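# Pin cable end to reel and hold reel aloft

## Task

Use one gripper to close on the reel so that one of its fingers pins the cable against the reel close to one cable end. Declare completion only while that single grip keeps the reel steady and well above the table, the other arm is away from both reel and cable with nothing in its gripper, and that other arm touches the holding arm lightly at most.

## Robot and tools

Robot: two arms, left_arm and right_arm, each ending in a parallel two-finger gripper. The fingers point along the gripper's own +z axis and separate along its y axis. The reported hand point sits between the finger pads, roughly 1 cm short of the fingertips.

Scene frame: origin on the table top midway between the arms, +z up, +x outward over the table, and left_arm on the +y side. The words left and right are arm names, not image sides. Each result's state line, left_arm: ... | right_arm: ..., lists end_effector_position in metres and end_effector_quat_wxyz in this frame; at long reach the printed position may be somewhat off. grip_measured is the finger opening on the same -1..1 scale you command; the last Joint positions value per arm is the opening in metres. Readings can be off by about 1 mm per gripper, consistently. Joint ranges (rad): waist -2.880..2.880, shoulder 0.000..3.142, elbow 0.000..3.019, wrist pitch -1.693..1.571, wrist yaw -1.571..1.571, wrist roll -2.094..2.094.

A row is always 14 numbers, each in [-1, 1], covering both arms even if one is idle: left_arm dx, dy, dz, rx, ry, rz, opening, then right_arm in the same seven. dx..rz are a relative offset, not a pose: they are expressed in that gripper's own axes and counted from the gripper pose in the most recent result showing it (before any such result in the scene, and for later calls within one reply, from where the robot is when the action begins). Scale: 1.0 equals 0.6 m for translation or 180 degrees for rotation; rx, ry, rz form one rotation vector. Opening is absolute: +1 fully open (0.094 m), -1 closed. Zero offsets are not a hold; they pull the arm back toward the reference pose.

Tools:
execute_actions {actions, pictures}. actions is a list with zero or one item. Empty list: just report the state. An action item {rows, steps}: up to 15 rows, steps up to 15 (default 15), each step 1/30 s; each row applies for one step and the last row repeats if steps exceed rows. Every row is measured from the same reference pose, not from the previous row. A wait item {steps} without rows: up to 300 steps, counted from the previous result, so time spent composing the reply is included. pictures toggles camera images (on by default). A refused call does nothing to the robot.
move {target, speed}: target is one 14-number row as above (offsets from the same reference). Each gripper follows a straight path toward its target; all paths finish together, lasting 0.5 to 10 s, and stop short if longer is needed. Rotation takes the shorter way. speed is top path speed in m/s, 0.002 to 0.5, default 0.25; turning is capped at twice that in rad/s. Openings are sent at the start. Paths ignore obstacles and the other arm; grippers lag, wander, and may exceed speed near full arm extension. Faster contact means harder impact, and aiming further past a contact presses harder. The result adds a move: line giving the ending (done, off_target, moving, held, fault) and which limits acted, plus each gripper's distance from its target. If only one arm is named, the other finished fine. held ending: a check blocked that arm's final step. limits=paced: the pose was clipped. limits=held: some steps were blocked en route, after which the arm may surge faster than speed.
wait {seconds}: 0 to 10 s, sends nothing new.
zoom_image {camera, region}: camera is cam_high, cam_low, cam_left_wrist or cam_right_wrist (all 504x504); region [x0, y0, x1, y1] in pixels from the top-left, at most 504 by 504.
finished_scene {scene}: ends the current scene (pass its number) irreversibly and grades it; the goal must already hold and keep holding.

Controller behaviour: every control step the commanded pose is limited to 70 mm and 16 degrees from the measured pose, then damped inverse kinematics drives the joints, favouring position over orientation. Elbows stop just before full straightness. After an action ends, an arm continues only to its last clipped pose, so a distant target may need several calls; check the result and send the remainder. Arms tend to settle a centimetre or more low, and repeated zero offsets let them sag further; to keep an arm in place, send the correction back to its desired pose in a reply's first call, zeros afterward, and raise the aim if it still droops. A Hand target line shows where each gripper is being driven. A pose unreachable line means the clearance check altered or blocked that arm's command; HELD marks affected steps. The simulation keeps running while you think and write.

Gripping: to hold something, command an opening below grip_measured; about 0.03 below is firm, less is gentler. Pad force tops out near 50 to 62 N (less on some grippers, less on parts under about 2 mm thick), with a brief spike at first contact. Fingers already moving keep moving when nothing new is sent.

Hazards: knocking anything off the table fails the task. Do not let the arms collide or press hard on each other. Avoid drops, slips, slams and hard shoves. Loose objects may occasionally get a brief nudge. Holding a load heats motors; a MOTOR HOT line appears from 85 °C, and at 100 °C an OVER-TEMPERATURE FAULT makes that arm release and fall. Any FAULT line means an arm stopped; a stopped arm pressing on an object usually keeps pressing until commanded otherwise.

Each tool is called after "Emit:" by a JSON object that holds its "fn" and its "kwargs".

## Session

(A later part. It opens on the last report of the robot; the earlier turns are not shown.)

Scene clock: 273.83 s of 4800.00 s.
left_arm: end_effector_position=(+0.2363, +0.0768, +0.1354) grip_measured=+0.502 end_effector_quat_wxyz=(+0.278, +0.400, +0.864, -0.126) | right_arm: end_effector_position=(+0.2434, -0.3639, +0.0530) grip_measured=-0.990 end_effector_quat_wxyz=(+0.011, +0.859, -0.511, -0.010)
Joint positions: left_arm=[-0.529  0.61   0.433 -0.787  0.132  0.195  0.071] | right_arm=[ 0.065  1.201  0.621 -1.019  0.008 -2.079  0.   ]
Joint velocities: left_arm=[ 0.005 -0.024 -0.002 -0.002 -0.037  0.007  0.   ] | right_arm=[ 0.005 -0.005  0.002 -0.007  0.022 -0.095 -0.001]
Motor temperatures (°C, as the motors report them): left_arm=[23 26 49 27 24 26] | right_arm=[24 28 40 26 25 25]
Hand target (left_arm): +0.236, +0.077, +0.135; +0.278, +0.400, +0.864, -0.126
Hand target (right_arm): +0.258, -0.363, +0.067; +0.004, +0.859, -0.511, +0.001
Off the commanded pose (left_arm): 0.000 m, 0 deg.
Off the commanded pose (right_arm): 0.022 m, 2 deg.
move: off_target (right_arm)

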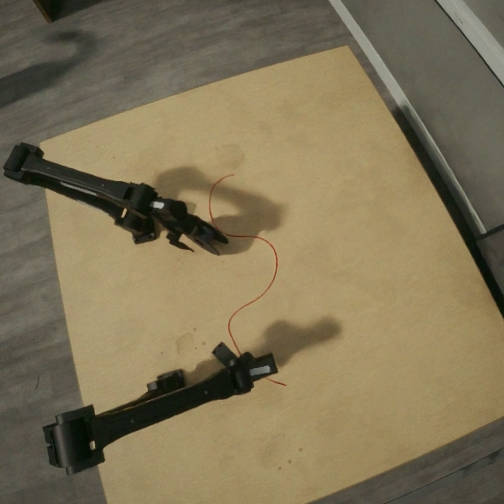

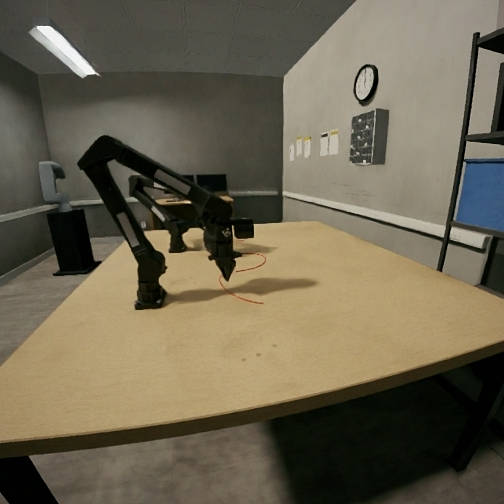

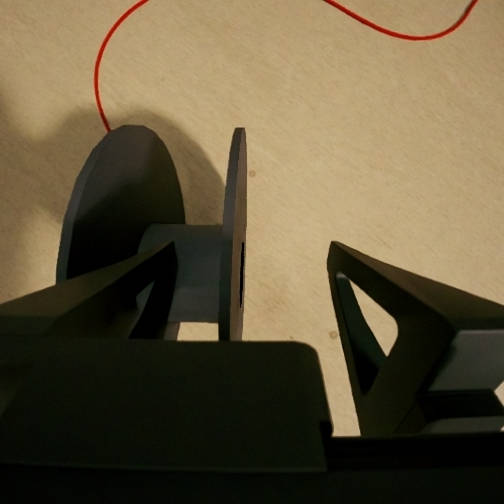

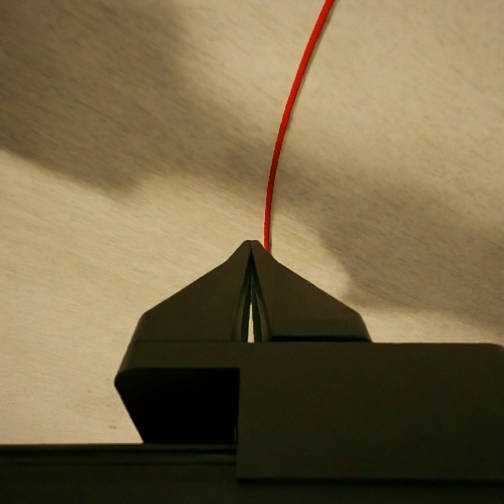

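Emit:
{"fn": "execute_actions", "kwargs": {"actions": [{"rows": [[0,0,0,0,0,0,0.5, 0,0,0,0,0,0,0.0]], "steps": 10}], "pictures": false}}

Emit:
{"fn": "move", "kwargs": {"target": [0,0,0,0,0,0,0.5, 0.013,-0.024,0.108,0,0,0,0.0], "speed": 0.04}}

Scene clock: 283.43 s of 4800.00 s.
left_arm: end_effector_position=(+0.2363, +0.0768, +0.1354) grip_measured=+0.502 end_effector_quat_wxyz=(+0.278, +0.400, +0.864, -0.126) | right_arm: end_effector_position=(+0.2433, -0.3639, +0.0530) grip_measured=-0.002 end_effector_quat_wxyz=(+0.011, +0.859, -0.511, -0.011)
Joint positions: left_arm=[-0.529  0.61   0.433 -0.787  0.132  0.195  0.071] | right_arm=[ 0.065  1.201  0.621 -1.02   0.008 -2.079  0.047]
Joint velocities: left_arm=[ 0.005  0.005 -0.002 -0.002 -0.037 -0.007  0.   ] | right_arm=[ 0.005 -0.005  0.012 -0.007  0.051  0.022  0.002]
Motor temperatures (°C, as the motors report them): left_arm=[23 26 50 27 24 26] | right_arm=[24 28 43 26 25 25]
Hand target (left_arm): +0.236, +0.077, +0.135; +0.278, +0.400, +0.864, -0.126
Hand target (right_arm): +0.243, -0.364, +0.053; +0.011, +0.859, -0.511, -0.011
Off the commanded pose (left_arm): 0.000 m, 0 deg.
Off the commanded pose (right_arm): 0.000 m, 0 deg.
Steps of this call (steps 1 to 180: nothing new was sent; then 3.27 s passed at rest; steps 181 to 190: all 10 steps of this action). Readings (end_effector_position):
181: left_arm (+0.2363, +0.0768, +0.1354) | right_arm (+0.2433, -0.3639, +0.0530)
182: left_arm (+0.2363, +0.0768, +0.1354) | right_arm (+0.2433, -0.3639, +0.0530)
184: left_arm (+0.2363, +0.0768, +0.1354) | right_arm (+0.2433, -0.3639, +0.0530)
188: left_arm (+0.2363, +0.0768, +0.1354) | right_arm (+0.2433, -0.3639, +0.0530)
190: the state above

Scene clock: 285.57 s of 4800.00 s.
left_arm: end_effector_position=(+0.2363, +0.0768, +0.1354) grip_measured=+0.502 end_effector_quat_wxyz=(+0.278, +0.400, +0.864, -0.126) | right_arm: end_effector_position=(+0.2586, -0.3640, +0.0033) grip_measured=-0.002 end_effector_quat_wxyz=(+0.009, +0.859, -0.511, -0.008)
Joint positions: left_arm=[-0.529  0.61   0.433 -0.787  0.132  0.195  0.071] | right_arm=[ 0.065  1.356  0.586 -0.824  0.008 -2.079  0.047]
Joint velocities: left_arm=[-0.005 -0.005  0.002 -0.022  0.022 -0.022 -0.   ] | right_arm=[ 0.005  0.005 -0.007 -0.017  0.007  0.051 -0.   ]
Motor temperatures (°C, as the motors report them): left_arm=[23 26 50 27 24 26] | right_arm=[24 28 42 26 25 25]
Hand target (left_arm): +0.236, +0.077, +0.135; +0.278, +0.400, +0.864, -0.126
Hand target (right_arm): +0.258, -0.364, -0.010; +0.011, +0.859, -0.511, -0.011
Off the commanded pose (left_arm): 0.000 m, 0 deg.
Off the commanded pose (right_arm): 0.016 m, 0 deg.
move: off_target (right_arm)

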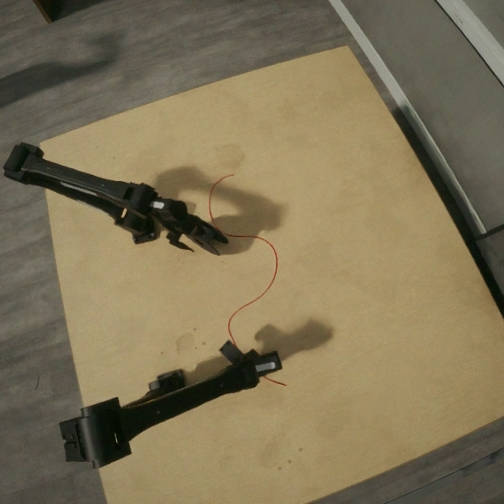

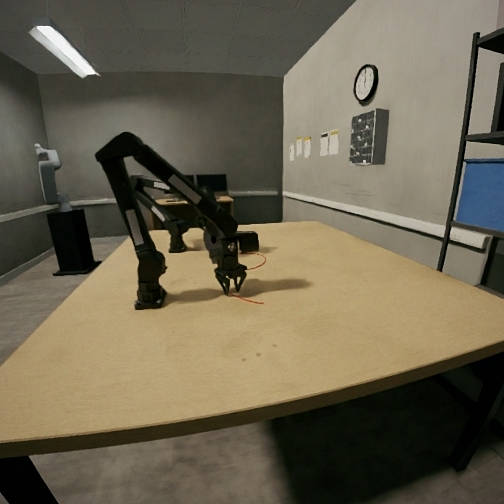

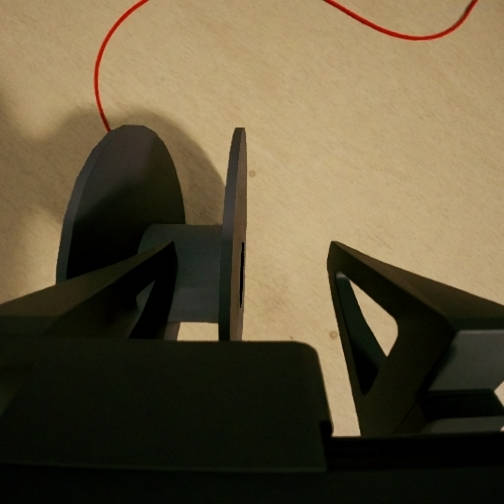

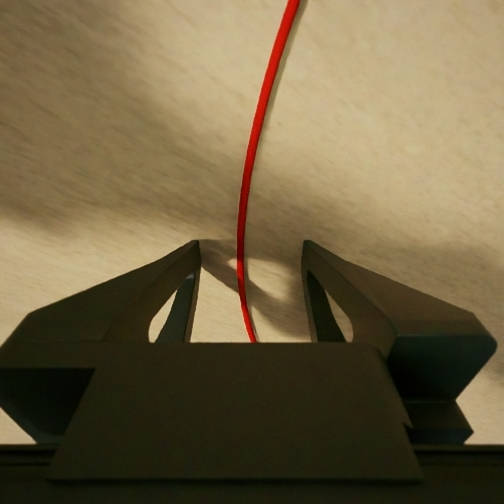

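Emit:
{"fn": "execute_actions", "kwargs": {"actions": [{"rows": [[0,0,0,0,0,0,0.5, 0,0,0.012,0,0,0,-1.0]], "steps": 15}]}}

Scene clock: 289.53 s of 4800.00 s.
left_arm: end_effector_position=(+0.2363, +0.0768, +0.1354) grip_measured=+0.502 end_effector_quat_wxyz=(+0.278, +0.400, +0.864, -0.126) | right_arm: end_effector_position=(+0.2591, -0.3644, +0.0034) grip_measured=-0.973 end_effector_quat_wxyz=(+0.010, +0.859, -0.511, -0.007)
Joint positions: left_arm=[-0.529  0.61   0.433 -0.787  0.132  0.195  0.071] | right_arm=[ 0.065  1.356  0.586 -0.823  0.01  -2.079  0.001]
Joint velocities: left_arm=[-0.015  0.015 -0.022 -0.002 -0.007 -0.022  0.   ] | right_arm=[-0.015 -0.024 -0.002  0.007 -0.051  0.037 -0.001]
Motor temperatures (°C, as the motors report them): left_arm=[23 26 50 27 24 26] | right_arm=[24 28 42 26 25 25]
Hand target (left_arm): +0.236, +0.077, +0.135; +0.278, +0.400, +0.864, -0.126
Hand target (right_arm): +0.258, -0.364, -0.003; +0.009, +0.859, -0.511, -0.008
Off the commanded pose (left_arm): 0.000 m, 0 deg.
Off the commanded pose (right_arm): 0.007 m, 0 deg.
Steps of this call (steps 1 to 104: nothing new was sent; steps 105 to 119: all 15 steps of this action). Readings (end_effector_position):
105: left_arm (+0.2363, +0.0768, +0.1354) | right_arm (+0.2586, -0.3643, +0.0033)
106: left_arm (+0.2363, +0.0768, +0.1354) | right_arm (+0.2587, -0.3644, +0.0034)
108: left_arm (+0.2363, +0.0768, +0.1354) | right_arm (+0.2588, -0.3644, +0.0034)
112: left_arm (+0.2363, +0.0768, +0.1354) | right_arm (+0.2591, -0.3644, +0.0034)
119: the state above

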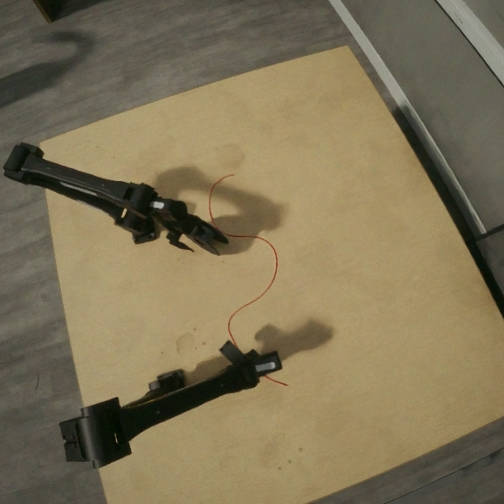

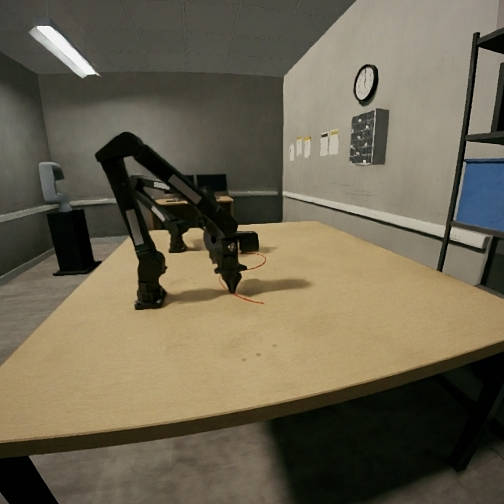

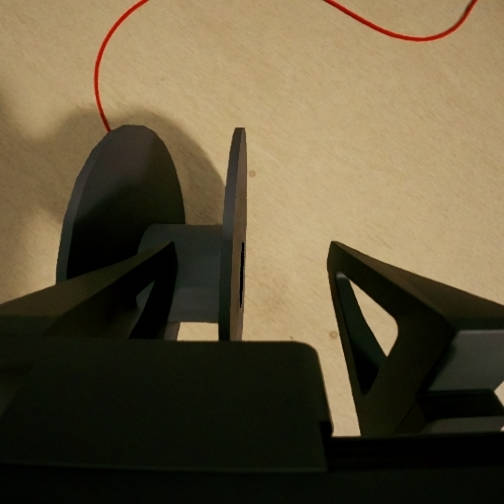

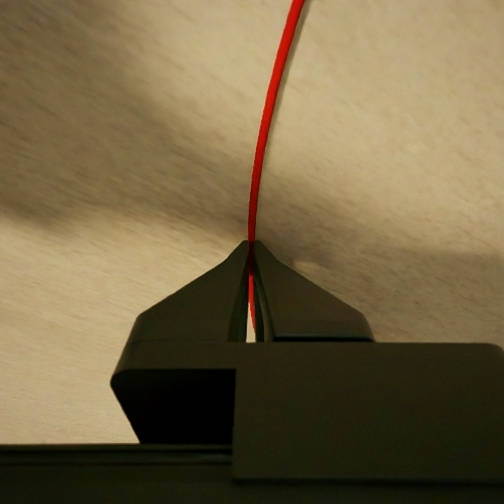

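Emit:
{"fn": "move", "kwargs": {"target": [0,0,0,0,0,0,0.5, -0.269,-0.203,-0.30,0,0,0.5,-1.0], "speed": 0.2}}

Scene clock: 325.00 s of 4800.00 s.
left_arm: end_effector_position=(+0.2363, +0.0768, +0.1354) grip_measured=+0.502 end_effector_quat_wxyz=(+0.278, +0.400, +0.864, -0.126) | right_arm: end_effector_position=(+0.2792, -0.1751, +0.1664) grip_measured=-0.973 end_effector_quat_wxyz=(-0.020, -0.251, +0.968, -0.013)
Joint positions: left_arm=[-0.529  0.61   0.433 -0.787  0.132  0.195  0.071] | right_arm=[ 0.639  1.316  1.046 -1.346  0.013  0.056  0.001]
Joint velocities: left_arm=[-0.005 -0.024  0.002  0.007 -0.066  0.037 -0.   ] | right_arm=[ 0.005 -0.005 -0.007 -0.002 -0.007  0.007 -0.001]
Motor temperatures (°C, as the motors report them): left_arm=[23 26 50 27 23 26] | right_arm=[24 28 41 26 25 25]
Hand target (left_arm): +0.236, +0.077, +0.135; +0.278, +0.400, +0.864, -0.126
Hand target (right_arm): +0.290, -0.167, +0.179; -0.012, -0.246, +0.969, -0.013
Off the commanded pose (left_arm): 0.000 m, 0 deg.
Off the commanded pose (right_arm): 0.023 m, 2 deg.
After step 180, 24.97 s passed at rest.
move: off_target (right_arm)

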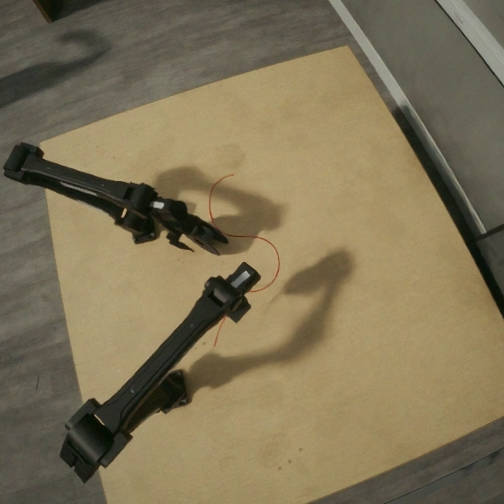

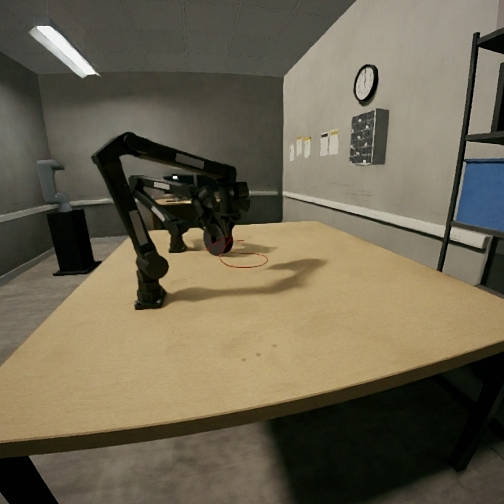

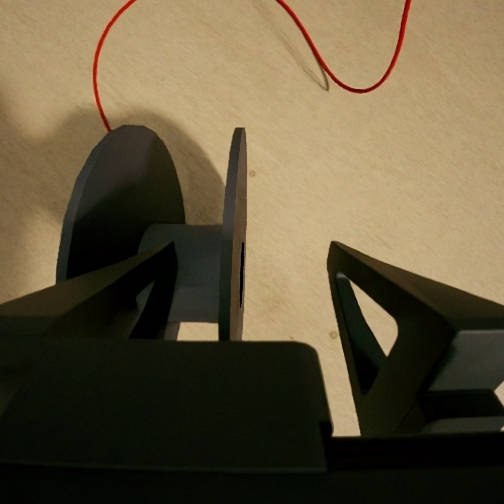

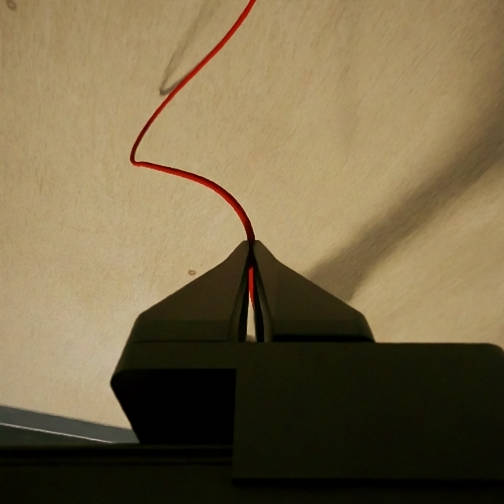

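Emit:
{"fn": "move", "kwargs": {"target": [0,0,0,0,0,0,0.5, -0.132,0.165,-0.02,0,0,0.494,-1.0], "speed": 0.15}}

Scene clock: 348.13 s of 4800.00 s.
left_arm: end_effector_position=(+0.2363, +0.0768, +0.1354) grip_measured=+0.502 end_effector_quat_wxyz=(+0.278, +0.400, +0.864, -0.126) | right_arm: end_effector_position=(+0.2926, -0.0642, +0.1648) grip_measured=-0.973 end_effector_quat_wxyz=(-0.003, +0.495, +0.868, -0.032)
Joint positions: left_arm=[-0.529  0.61   0.433 -0.787  0.132  0.195  0.071] | right_arm=[ 0.843  1.532  1.263 -1.365  0.013  1.803  0.001]
Joint velocities: left_arm=[ 0.005 -0.005 -0.007  0.002 -0.051  0.007  0.   ] | right_arm=[-0.015 -0.005 -0.007 -0.002 -0.051 -0.022 -0.   ]
Motor temperatures (°C, as the motors report them): left_arm=[23 25 50 27 23 26] | right_arm=[24 28 47 26 25 25]
Hand target (left_arm): +0.236, +0.077, +0.135; +0.278, +0.400, +0.864, -0.126
Hand target (right_arm): +0.301, -0.051, +0.175; -0.001, +0.499, +0.866, -0.025
Off the commanded pose (left_arm): 0.000 m, 0 deg.
Off the commanded pose (right_arm): 0.019 m, 1 deg.
After step 180, 11.50 s passed at rest.
move: off_target (right_arm)

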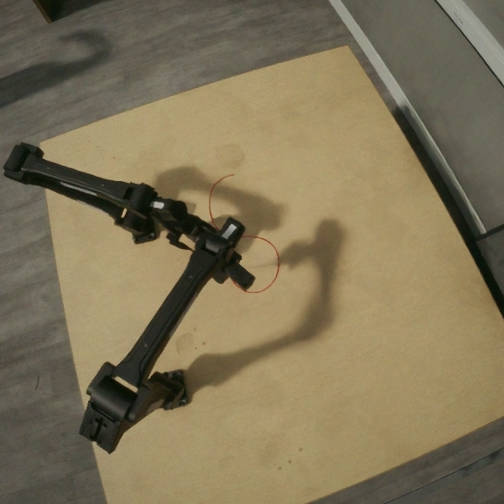

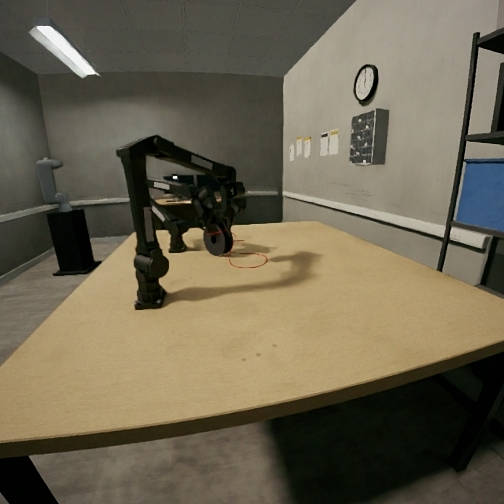

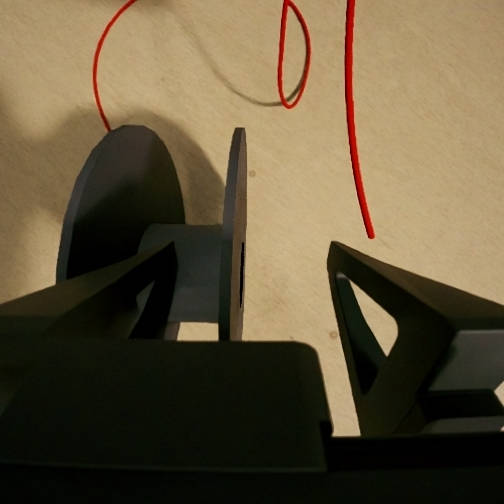

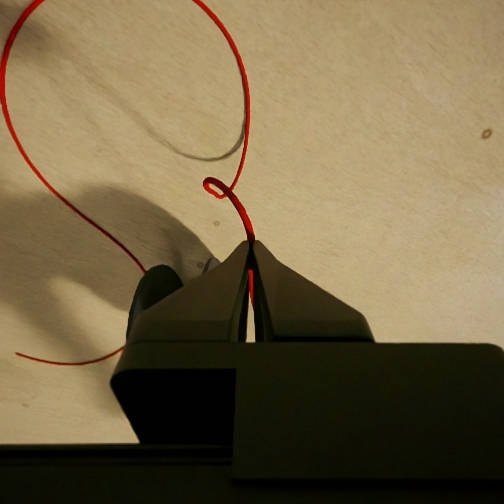

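Emit:
{"fn": "move", "kwargs": {"target": [0,0,0,0,0,0,0.5, 0.012,0.07,0.0,0,0,0,-1.0], "speed": 0.05}}

Scene clock: 366.63 s of 4800.00 s.
left_arm: end_effector_position=(+0.2363, +0.0768, +0.1354) grip_measured=+0.502 end_effector_quat_wxyz=(+0.278, +0.400, +0.864, -0.126) | right_arm: end_effector_position=(+0.3127, -0.0447, +0.1551) grip_measured=-0.973 end_effector_quat_wxyz=(-0.004, +0.496, +0.868, -0.037)
Joint positions: left_arm=[-0.529  0.61   0.433 -0.787  0.132  0.195  0.071] | right_arm=[ 0.843  1.616  1.337 -1.365  0.013  1.806  0.001]
Joint velocities: left_arm=[-0.015 -0.015  0.002  0.002 -0.037 -0.022  0.   ] | right_arm=[ 0.005 -0.005  0.017  0.007  0.051 -0.007 -0.   ]
Motor temperatures (°C, as the motors report them): left_arm=[23 25 50 27 23 26] | right_arm=[24 29 49 26 25 25]
Hand target (left_arm): +0.236, +0.077, +0.135; +0.278, +0.400, +0.864, -0.126
Hand target (right_arm): +0.325, -0.037, +0.163; -0.003, +0.495, +0.868, -0.031
Off the commanded pose (left_arm): 0.000 m, 0 deg.
Off the commanded pose (right_arm): 0.016 m, 1 deg.
After step 180, 11.33 s passed at rest.
move: off_target (right_arm)

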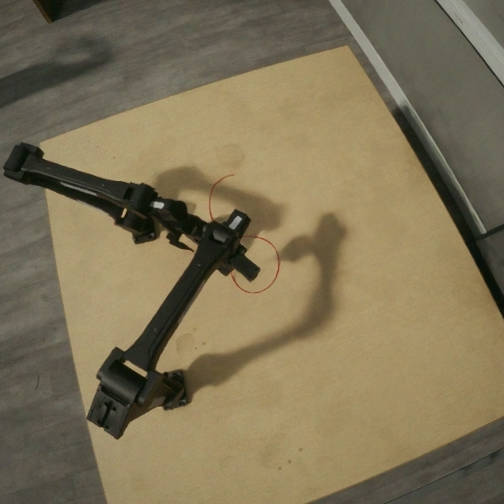

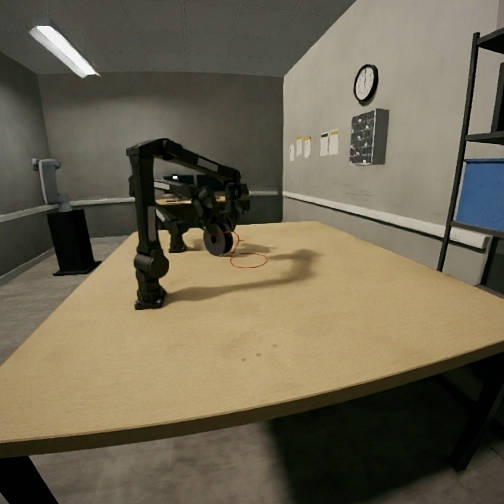

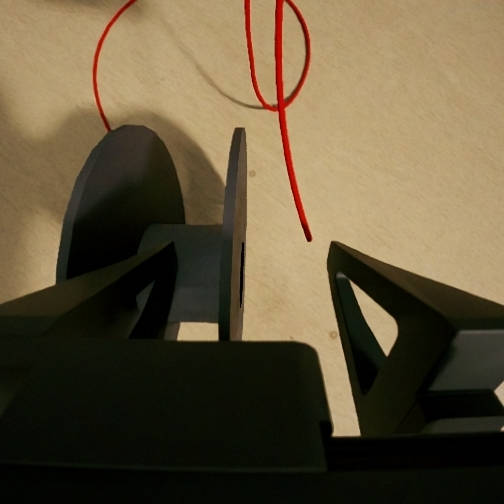

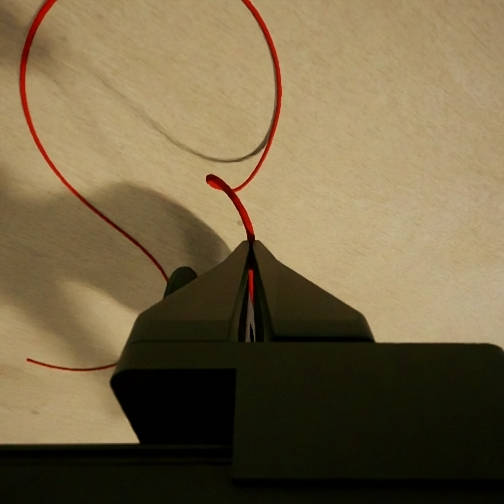

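Emit:
{"fn": "zoom_image", "kwargs": {"camera": "cam_low", "region": [170, 180, 270, 270]}}

Region (170, 180, 270, 270) of cam_low's 504x504 image, scaled by 5.040, with more detail than that image has; it fills the top 454 rows of this view, and the rest is white.

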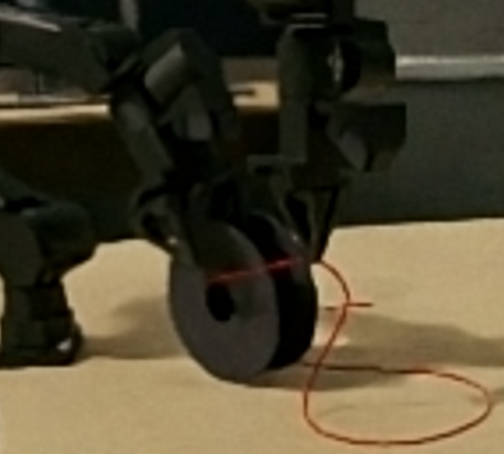

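Emit:
{"fn": "move", "kwargs": {"target": [0,0,0,0,0,0,0.5, 0.10,0.0,-0.04,0,0,0,-1.0], "speed": 0.04}}

Scene clock: 385.37 s of 4800.00 s.
left_arm: end_effector_position=(+0.2363, +0.0768, +0.1354) grip_measured=+0.502 end_effector_quat_wxyz=(+0.278, +0.400, +0.864, -0.126) | right_arm: end_effector_position=(+0.2766, -0.0059, +0.1687) grip_measured=-0.973 end_effector_quat_wxyz=(-0.001, +0.492, +0.870, -0.044)
Joint positions: left_arm=[-0.529  0.61   0.433 -0.787  0.132  0.195  0.071] | right_arm=[ 0.958  1.624  1.383 -1.416  0.013  1.912  0.001]
Joint velocities: left_arm=[-0.005 -0.015 -0.002  0.002  0.007  0.037  0.   ] | right_arm=[-0.005  0.005  0.032  0.007  0.037  0.11  -0.   ]
Motor temperatures (°C, as the motors report them): left_arm=[23 25 50 27 23 26] | right_arm=[24 30 49 26 25 25]
Hand target (left_arm): +0.236, +0.077, +0.135; +0.278, +0.400, +0.864, -0.126
Hand target (right_arm): +0.283, +0.007, +0.177; -0.002, +0.496, +0.868, -0.037
Off the commanded pose (left_arm): 0.000 m, 0 deg.
Off the commanded pose (right_arm): 0.018 m, 1 deg.
After step 180, 10.83 s passed at rest.
move: off_target (right_arm)

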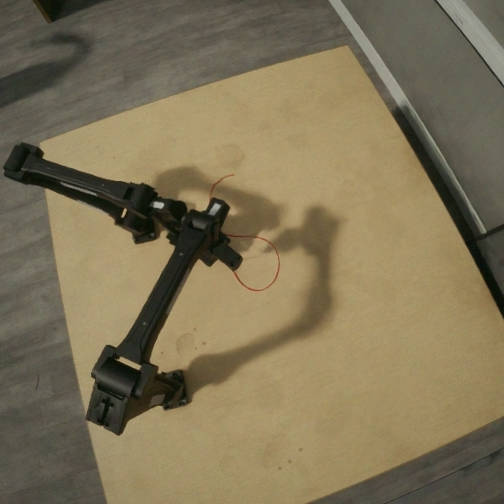

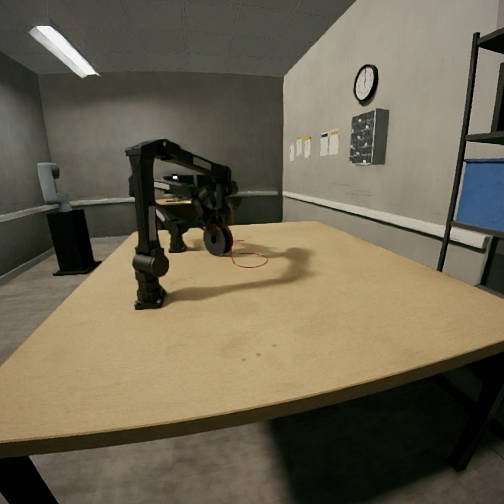

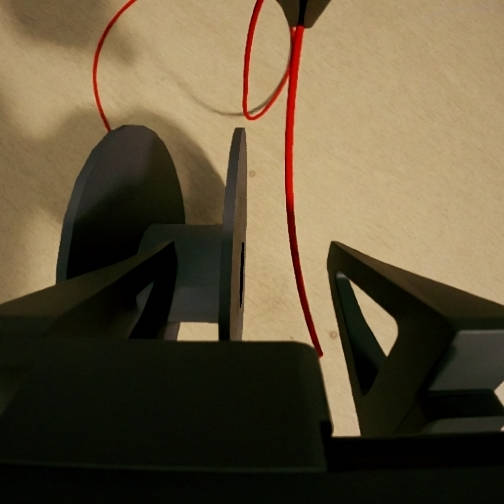

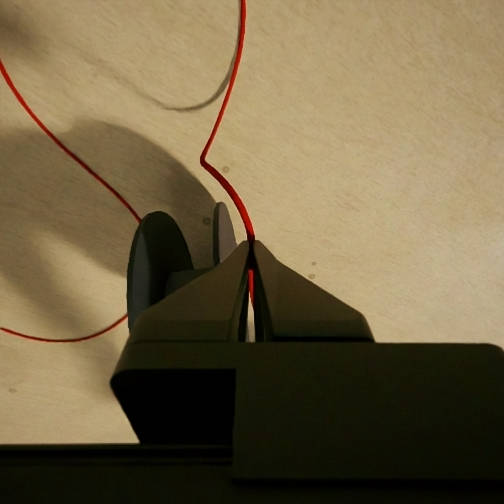

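Emit:
{"fn": "zoom_image", "kwargs": {"camera": "cam_low", "region": [170, 180, 270, 270]}}

Region (170, 180, 270, 270) of cam_low's 504x504 image, scaled by 5.040, with more detail than that image has; it fills the top 454 rows of this view, and the rest is white.

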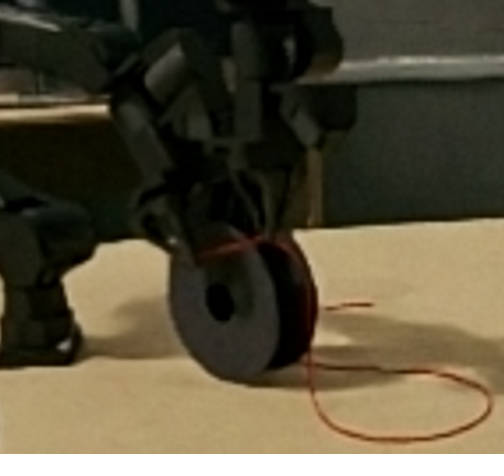

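Emit:
{"fn": "move", "kwargs": {"target": [0,0,0.04,0,0,0,0.5, 0,0,0,0,0,0,-1.0], "speed": 0.03}}

Emit:
{"fn": "zoom_image", "kwargs": {"camera": "cam_low", "region": [170, 180, 270, 270]}}

Scene clock: 405.50 s of 4800.00 s.
left_arm: end_effector_position=(+0.2468, +0.0671, +0.1218) grip_measured=+0.502 end_effector_quat_wxyz=(+0.280, +0.401, +0.863, -0.127) | right_arm: end_effector_position=(+0.2766, -0.0060, +0.1687) grip_measured=-0.973 end_effector_quat_wxyz=(-0.001, +0.492, +0.869, -0.044)
Joint positions: left_arm=[-0.538  0.684  0.417 -0.692  0.128  0.189  0.071] | right_arm=[ 0.958  1.624  1.383 -1.416  0.013  1.914  0.001]
Joint velocities: left_arm=[ 0.015  0.005 -0.017  0.007 -0.066 -0.022 -0.   ] | right_arm=[-0.005 -0.015 -0.012 -0.007  0.007  0.022 -0.001]
Motor temperatures (°C, as the motors report them): left_arm=[23 25 50 27 23 26] | right_arm=[24 30 50 26 25 25]
Hand target (left_arm): +0.245, +0.066, +0.116; +0.278, +0.400, +0.864, -0.126
Hand target (right_arm): +0.277, -0.006, +0.169; -0.001, +0.492, +0.870, -0.044
Off the commanded pose (left_arm): 0.006 m, 0 deg.
Off the commanded pose (right_arm): 0.000 m, 0 deg.
After step 180, 13.07 s passed at rest.
move: done

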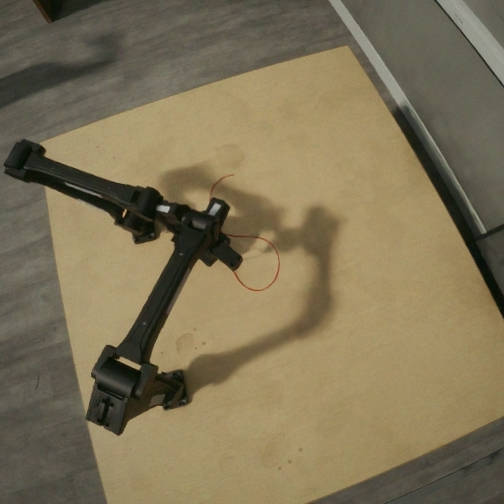

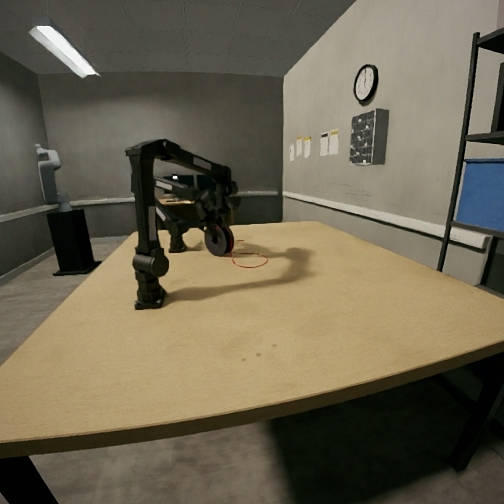

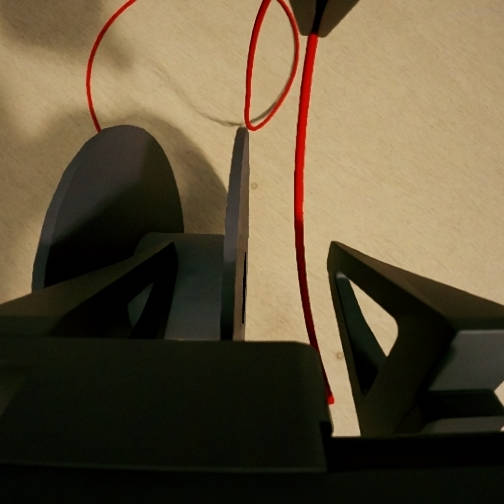

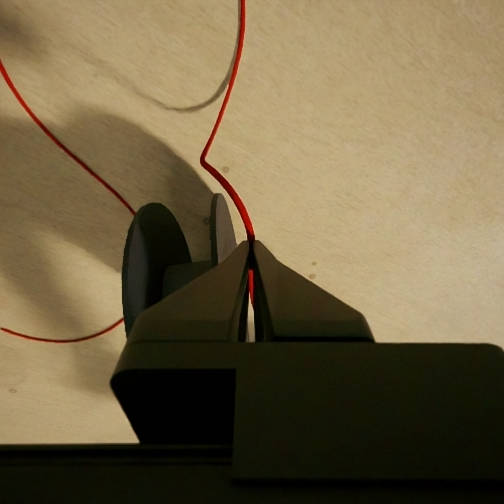

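Region (170, 180, 270, 270) of cam_low's 504x504 image, scaled by 5.040, with more detail than that image has; it fills the top 454 rows of this view, and the rest is white.

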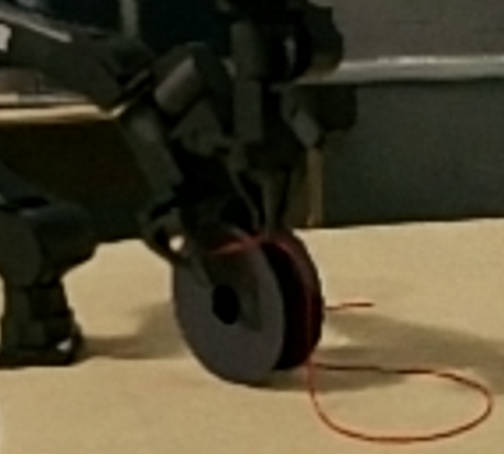

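Emit:
{"fn": "execute_actions", "kwargs": {"actions": [{"rows": [[0,0.004,0,0,0,0,0.3, 0,0,0,0,0,0,-1.0],[0,0.004,0,0,0,0,0.3, 0,0,0,0,0,0,-1.0],[0,0.006,0,0,0,0,0.15, 0,0,0,0,0,0,-1.0],[0,0.006,0,0,0,0,0.15, 0,0,0,0,0,0,-1.0],[0,0.008,0,0,0,0,0.0, 0,0,0,0,0,0,-1.0],[0,0.008,0,0,0,0,0.0, 0,0,0,0,0,0,-1.0],[0,0.01,0,0,0,0,-0.15, 0,0,0,0,0,0,-1.0],[0,0.01,0,0,0,0,-0.15, 0,0,0,0,0,0,-1.0],[0,0.012,0,0,0,0,-0.3, 0,0,0,0,0,0,-1.0],[0,0.012,0,0,0,0,-0.3, 0,0,0,0,0,0,-1.0],[0,0.012,0,0,0,0,-0.45, 0,0,0,0,0,0,-1.0],[0,0.012,0,0,0,0,-0.45, 0,0,0,0,0,0,-1.0],[0,0.012,0,0,0,0,-0.6, 0,0,0,0,0,0,-1.0]], "steps": 15}]}}

Scene clock: 422.97 s of 4800.00 s.
left_arm: end_effector_position=(+0.2507, +0.0712, +0.1221) grip_measured=-0.595 end_effector_quat_wxyz=(+0.281, +0.399, +0.864, -0.127) | right_arm: end_effector_position=(+0.2766, -0.0060, +0.1687) grip_measured=-0.973 end_effector_quat_wxyz=(-0.001, +0.492, +0.869, -0.044)
Joint positions: left_arm=[-0.508  0.685  0.417 -0.69   0.144  0.209  0.019] | right_arm=[ 0.958  1.624  1.383 -1.416  0.013  1.914  0.001]
Joint velocities: left_arm=[-0.005  0.015  0.002 -0.012 -0.066 -0.007 -0.007] | right_arm=[ 0.005  0.015 -0.007 -0.007  0.037  0.022  0.   ]
Motor temperatures (°C, as the motors report them): left_arm=[23 25 49 27 23 26] | right_arm=[24 31 46 26 25 25]
Hand target (left_arm): +0.252, +0.072, +0.122; +0.280, +0.401, +0.863, -0.127
Hand target (right_arm): +0.277, -0.006, +0.169; -0.001, +0.492, +0.869, -0.044
Off the commanded pose (left_arm): 0.002 m, 0 deg.
Off the commanded pose (right_arm): 0.000 m, 0 deg.
Steps of this call (steps 1 to 180: nothing new was sent; then 10.97 s passed at rest; steps 181 to 195: all 15 steps of this action). Readings (end_effector_position):
181: left_arm (+0.2469, +0.0668, +0.1221) | right_arm (+0.2766, -0.0060, +0.1687)
182: left_arm (+0.2470, +0.0670, +0.1221) | right_arm (+0.2766, -0.0060, +0.1687)
184: left_arm (+0.2474, +0.0674, +0.1221) | right_arm (+0.2766, -0.0060, +0.1687)
188: left_arm (+0.2491, +0.0694, +0.1223) | right_arm (+0.2766, -0.0060, +0.1687)
195: the state above

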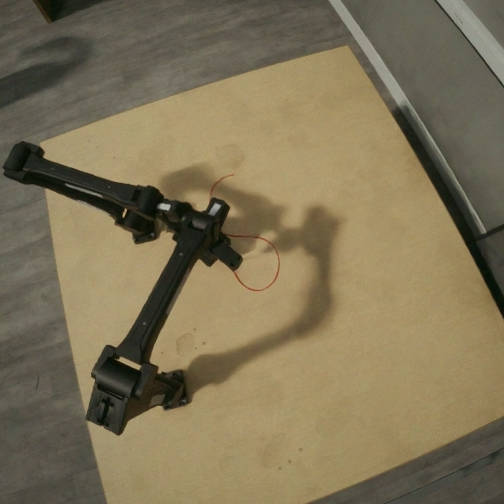

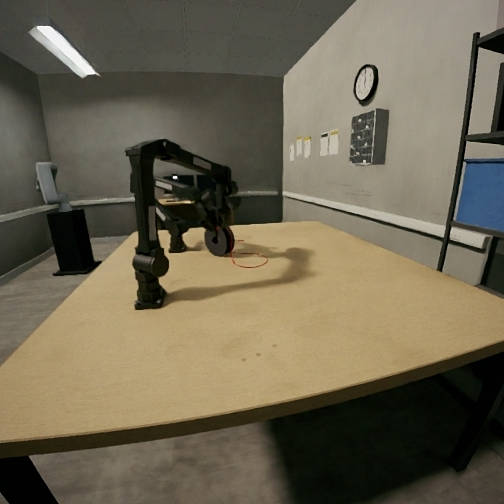

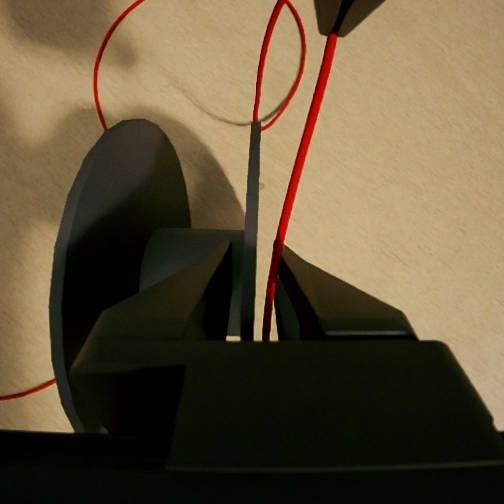

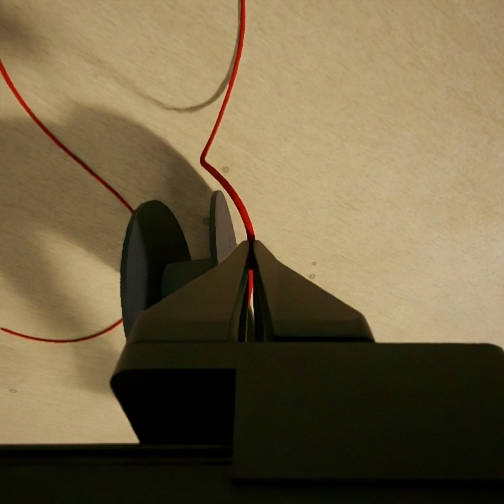

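The finger is pushing the stub toward the flange, so I'm closing it fully.

Emit:
{"fn": "execute_actions", "kwargs": {"actions": [{"rows": [[0,0,0,0,0,0,-0.7, 0,0,0,0,0,0,-1.0],[0,0,0,0,0,0,-0.7, 0,0,0,0,0,0,-1.0],[0,0,0,0,0,0,-0.8, 0,0,0,0,0,0,-1.0],[0,0,0,0,0,0,-0.8, 0,0,0,0,0,0,-1.0],[0,0,0,0,0,0,-0.9, 0,0,0,0,0,0,-1.0],[0,0,0,0,0,0,-0.9, 0,0,0,0,0,0,-1.0],[0,0,0,0,0,0,-1.0, 0,0,0,0,0,0,-1.0]], "steps": 15}]}}

Scene clock: 436.03 s of 4800.00 s.
left_arm: end_effector_position=(+0.2514, +0.0720, +0.1223) grip_measured=-0.913 end_effector_quat_wxyz=(+0.283, +0.401, +0.863, -0.123) | right_arm: end_effector_position=(+0.2765, -0.0060, +0.1687) grip_measured=-0.973 end_effector_quat_wxyz=(-0.001, +0.492, +0.869, -0.044)
Joint positions: left_arm=[-0.508  0.684  0.417 -0.69   0.138  0.216  0.004] | right_arm=[ 0.958  1.624  1.383 -1.416  0.012  1.914  0.001]
Joint velocities: left_arm=[-0.015  0.005  0.002 -0.007 -0.051  0.007 -0.   ] | right_arm=[ 0.005 -0.015 -0.002  0.007  0.022 -0.066  0.001]
Motor temperatures (°C, as the motors report them): left_arm=[23 25 49 27 23 26] | right_arm=[24 31 45 26 25 25]
Hand target (left_arm): +0.251, +0.071, +0.122; +0.281, +0.399, +0.864, -0.127
Hand target (right_arm): +0.277, -0.006, +0.169; -0.001, +0.492, +0.869, -0.044
Off the commanded pose (left_arm): 0.001 m, 1 deg.
Off the commanded pose (right_arm): 0.000 m, 0 deg.
Steps of this call (steps 1 to 180: nothing new was sent; then 6.57 s passed at rest; steps 181 to 195: all 15 steps of this action). Readings (end_effector_position):
181: left_arm (+0.2507, +0.0712, +0.1221) | right_arm (+0.2766, -0.0060, +0.1687)
182: left_arm (+0.2507, +0.0712, +0.1221) | right_arm (+0.2766, -0.0060, +0.1687)
184: left_arm (+0.2507, +0.0712, +0.1221) | right_arm (+0.2766, -0.0060, +0.1687)
188: left_arm (+0.2514, +0.0721, +0.1220) | right_arm (+0.2765, -0.0060, +0.1687)
195: the state above

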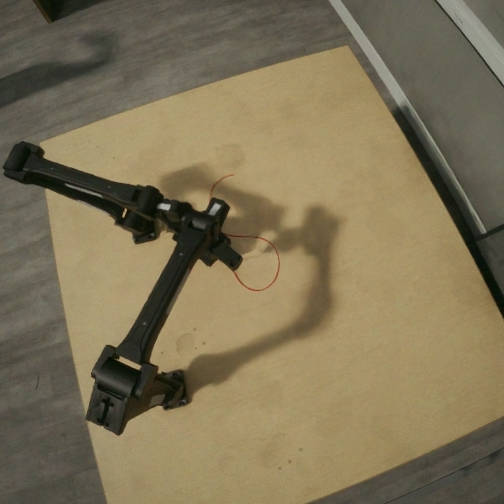

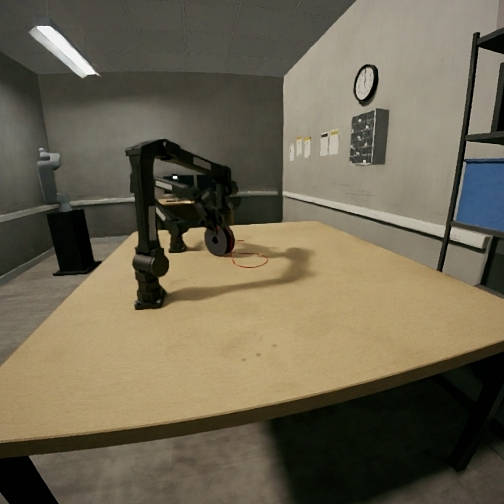

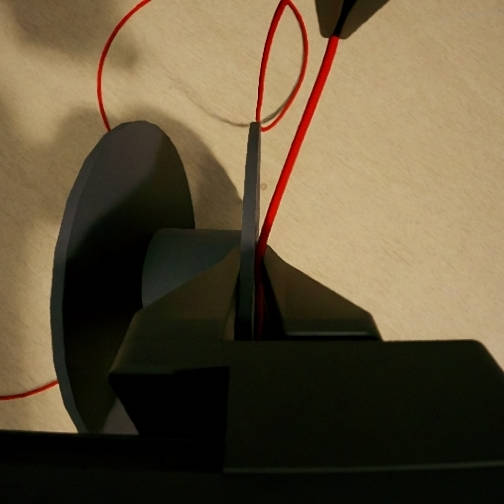

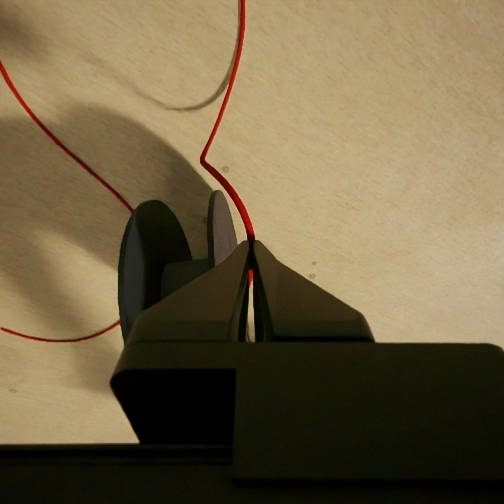

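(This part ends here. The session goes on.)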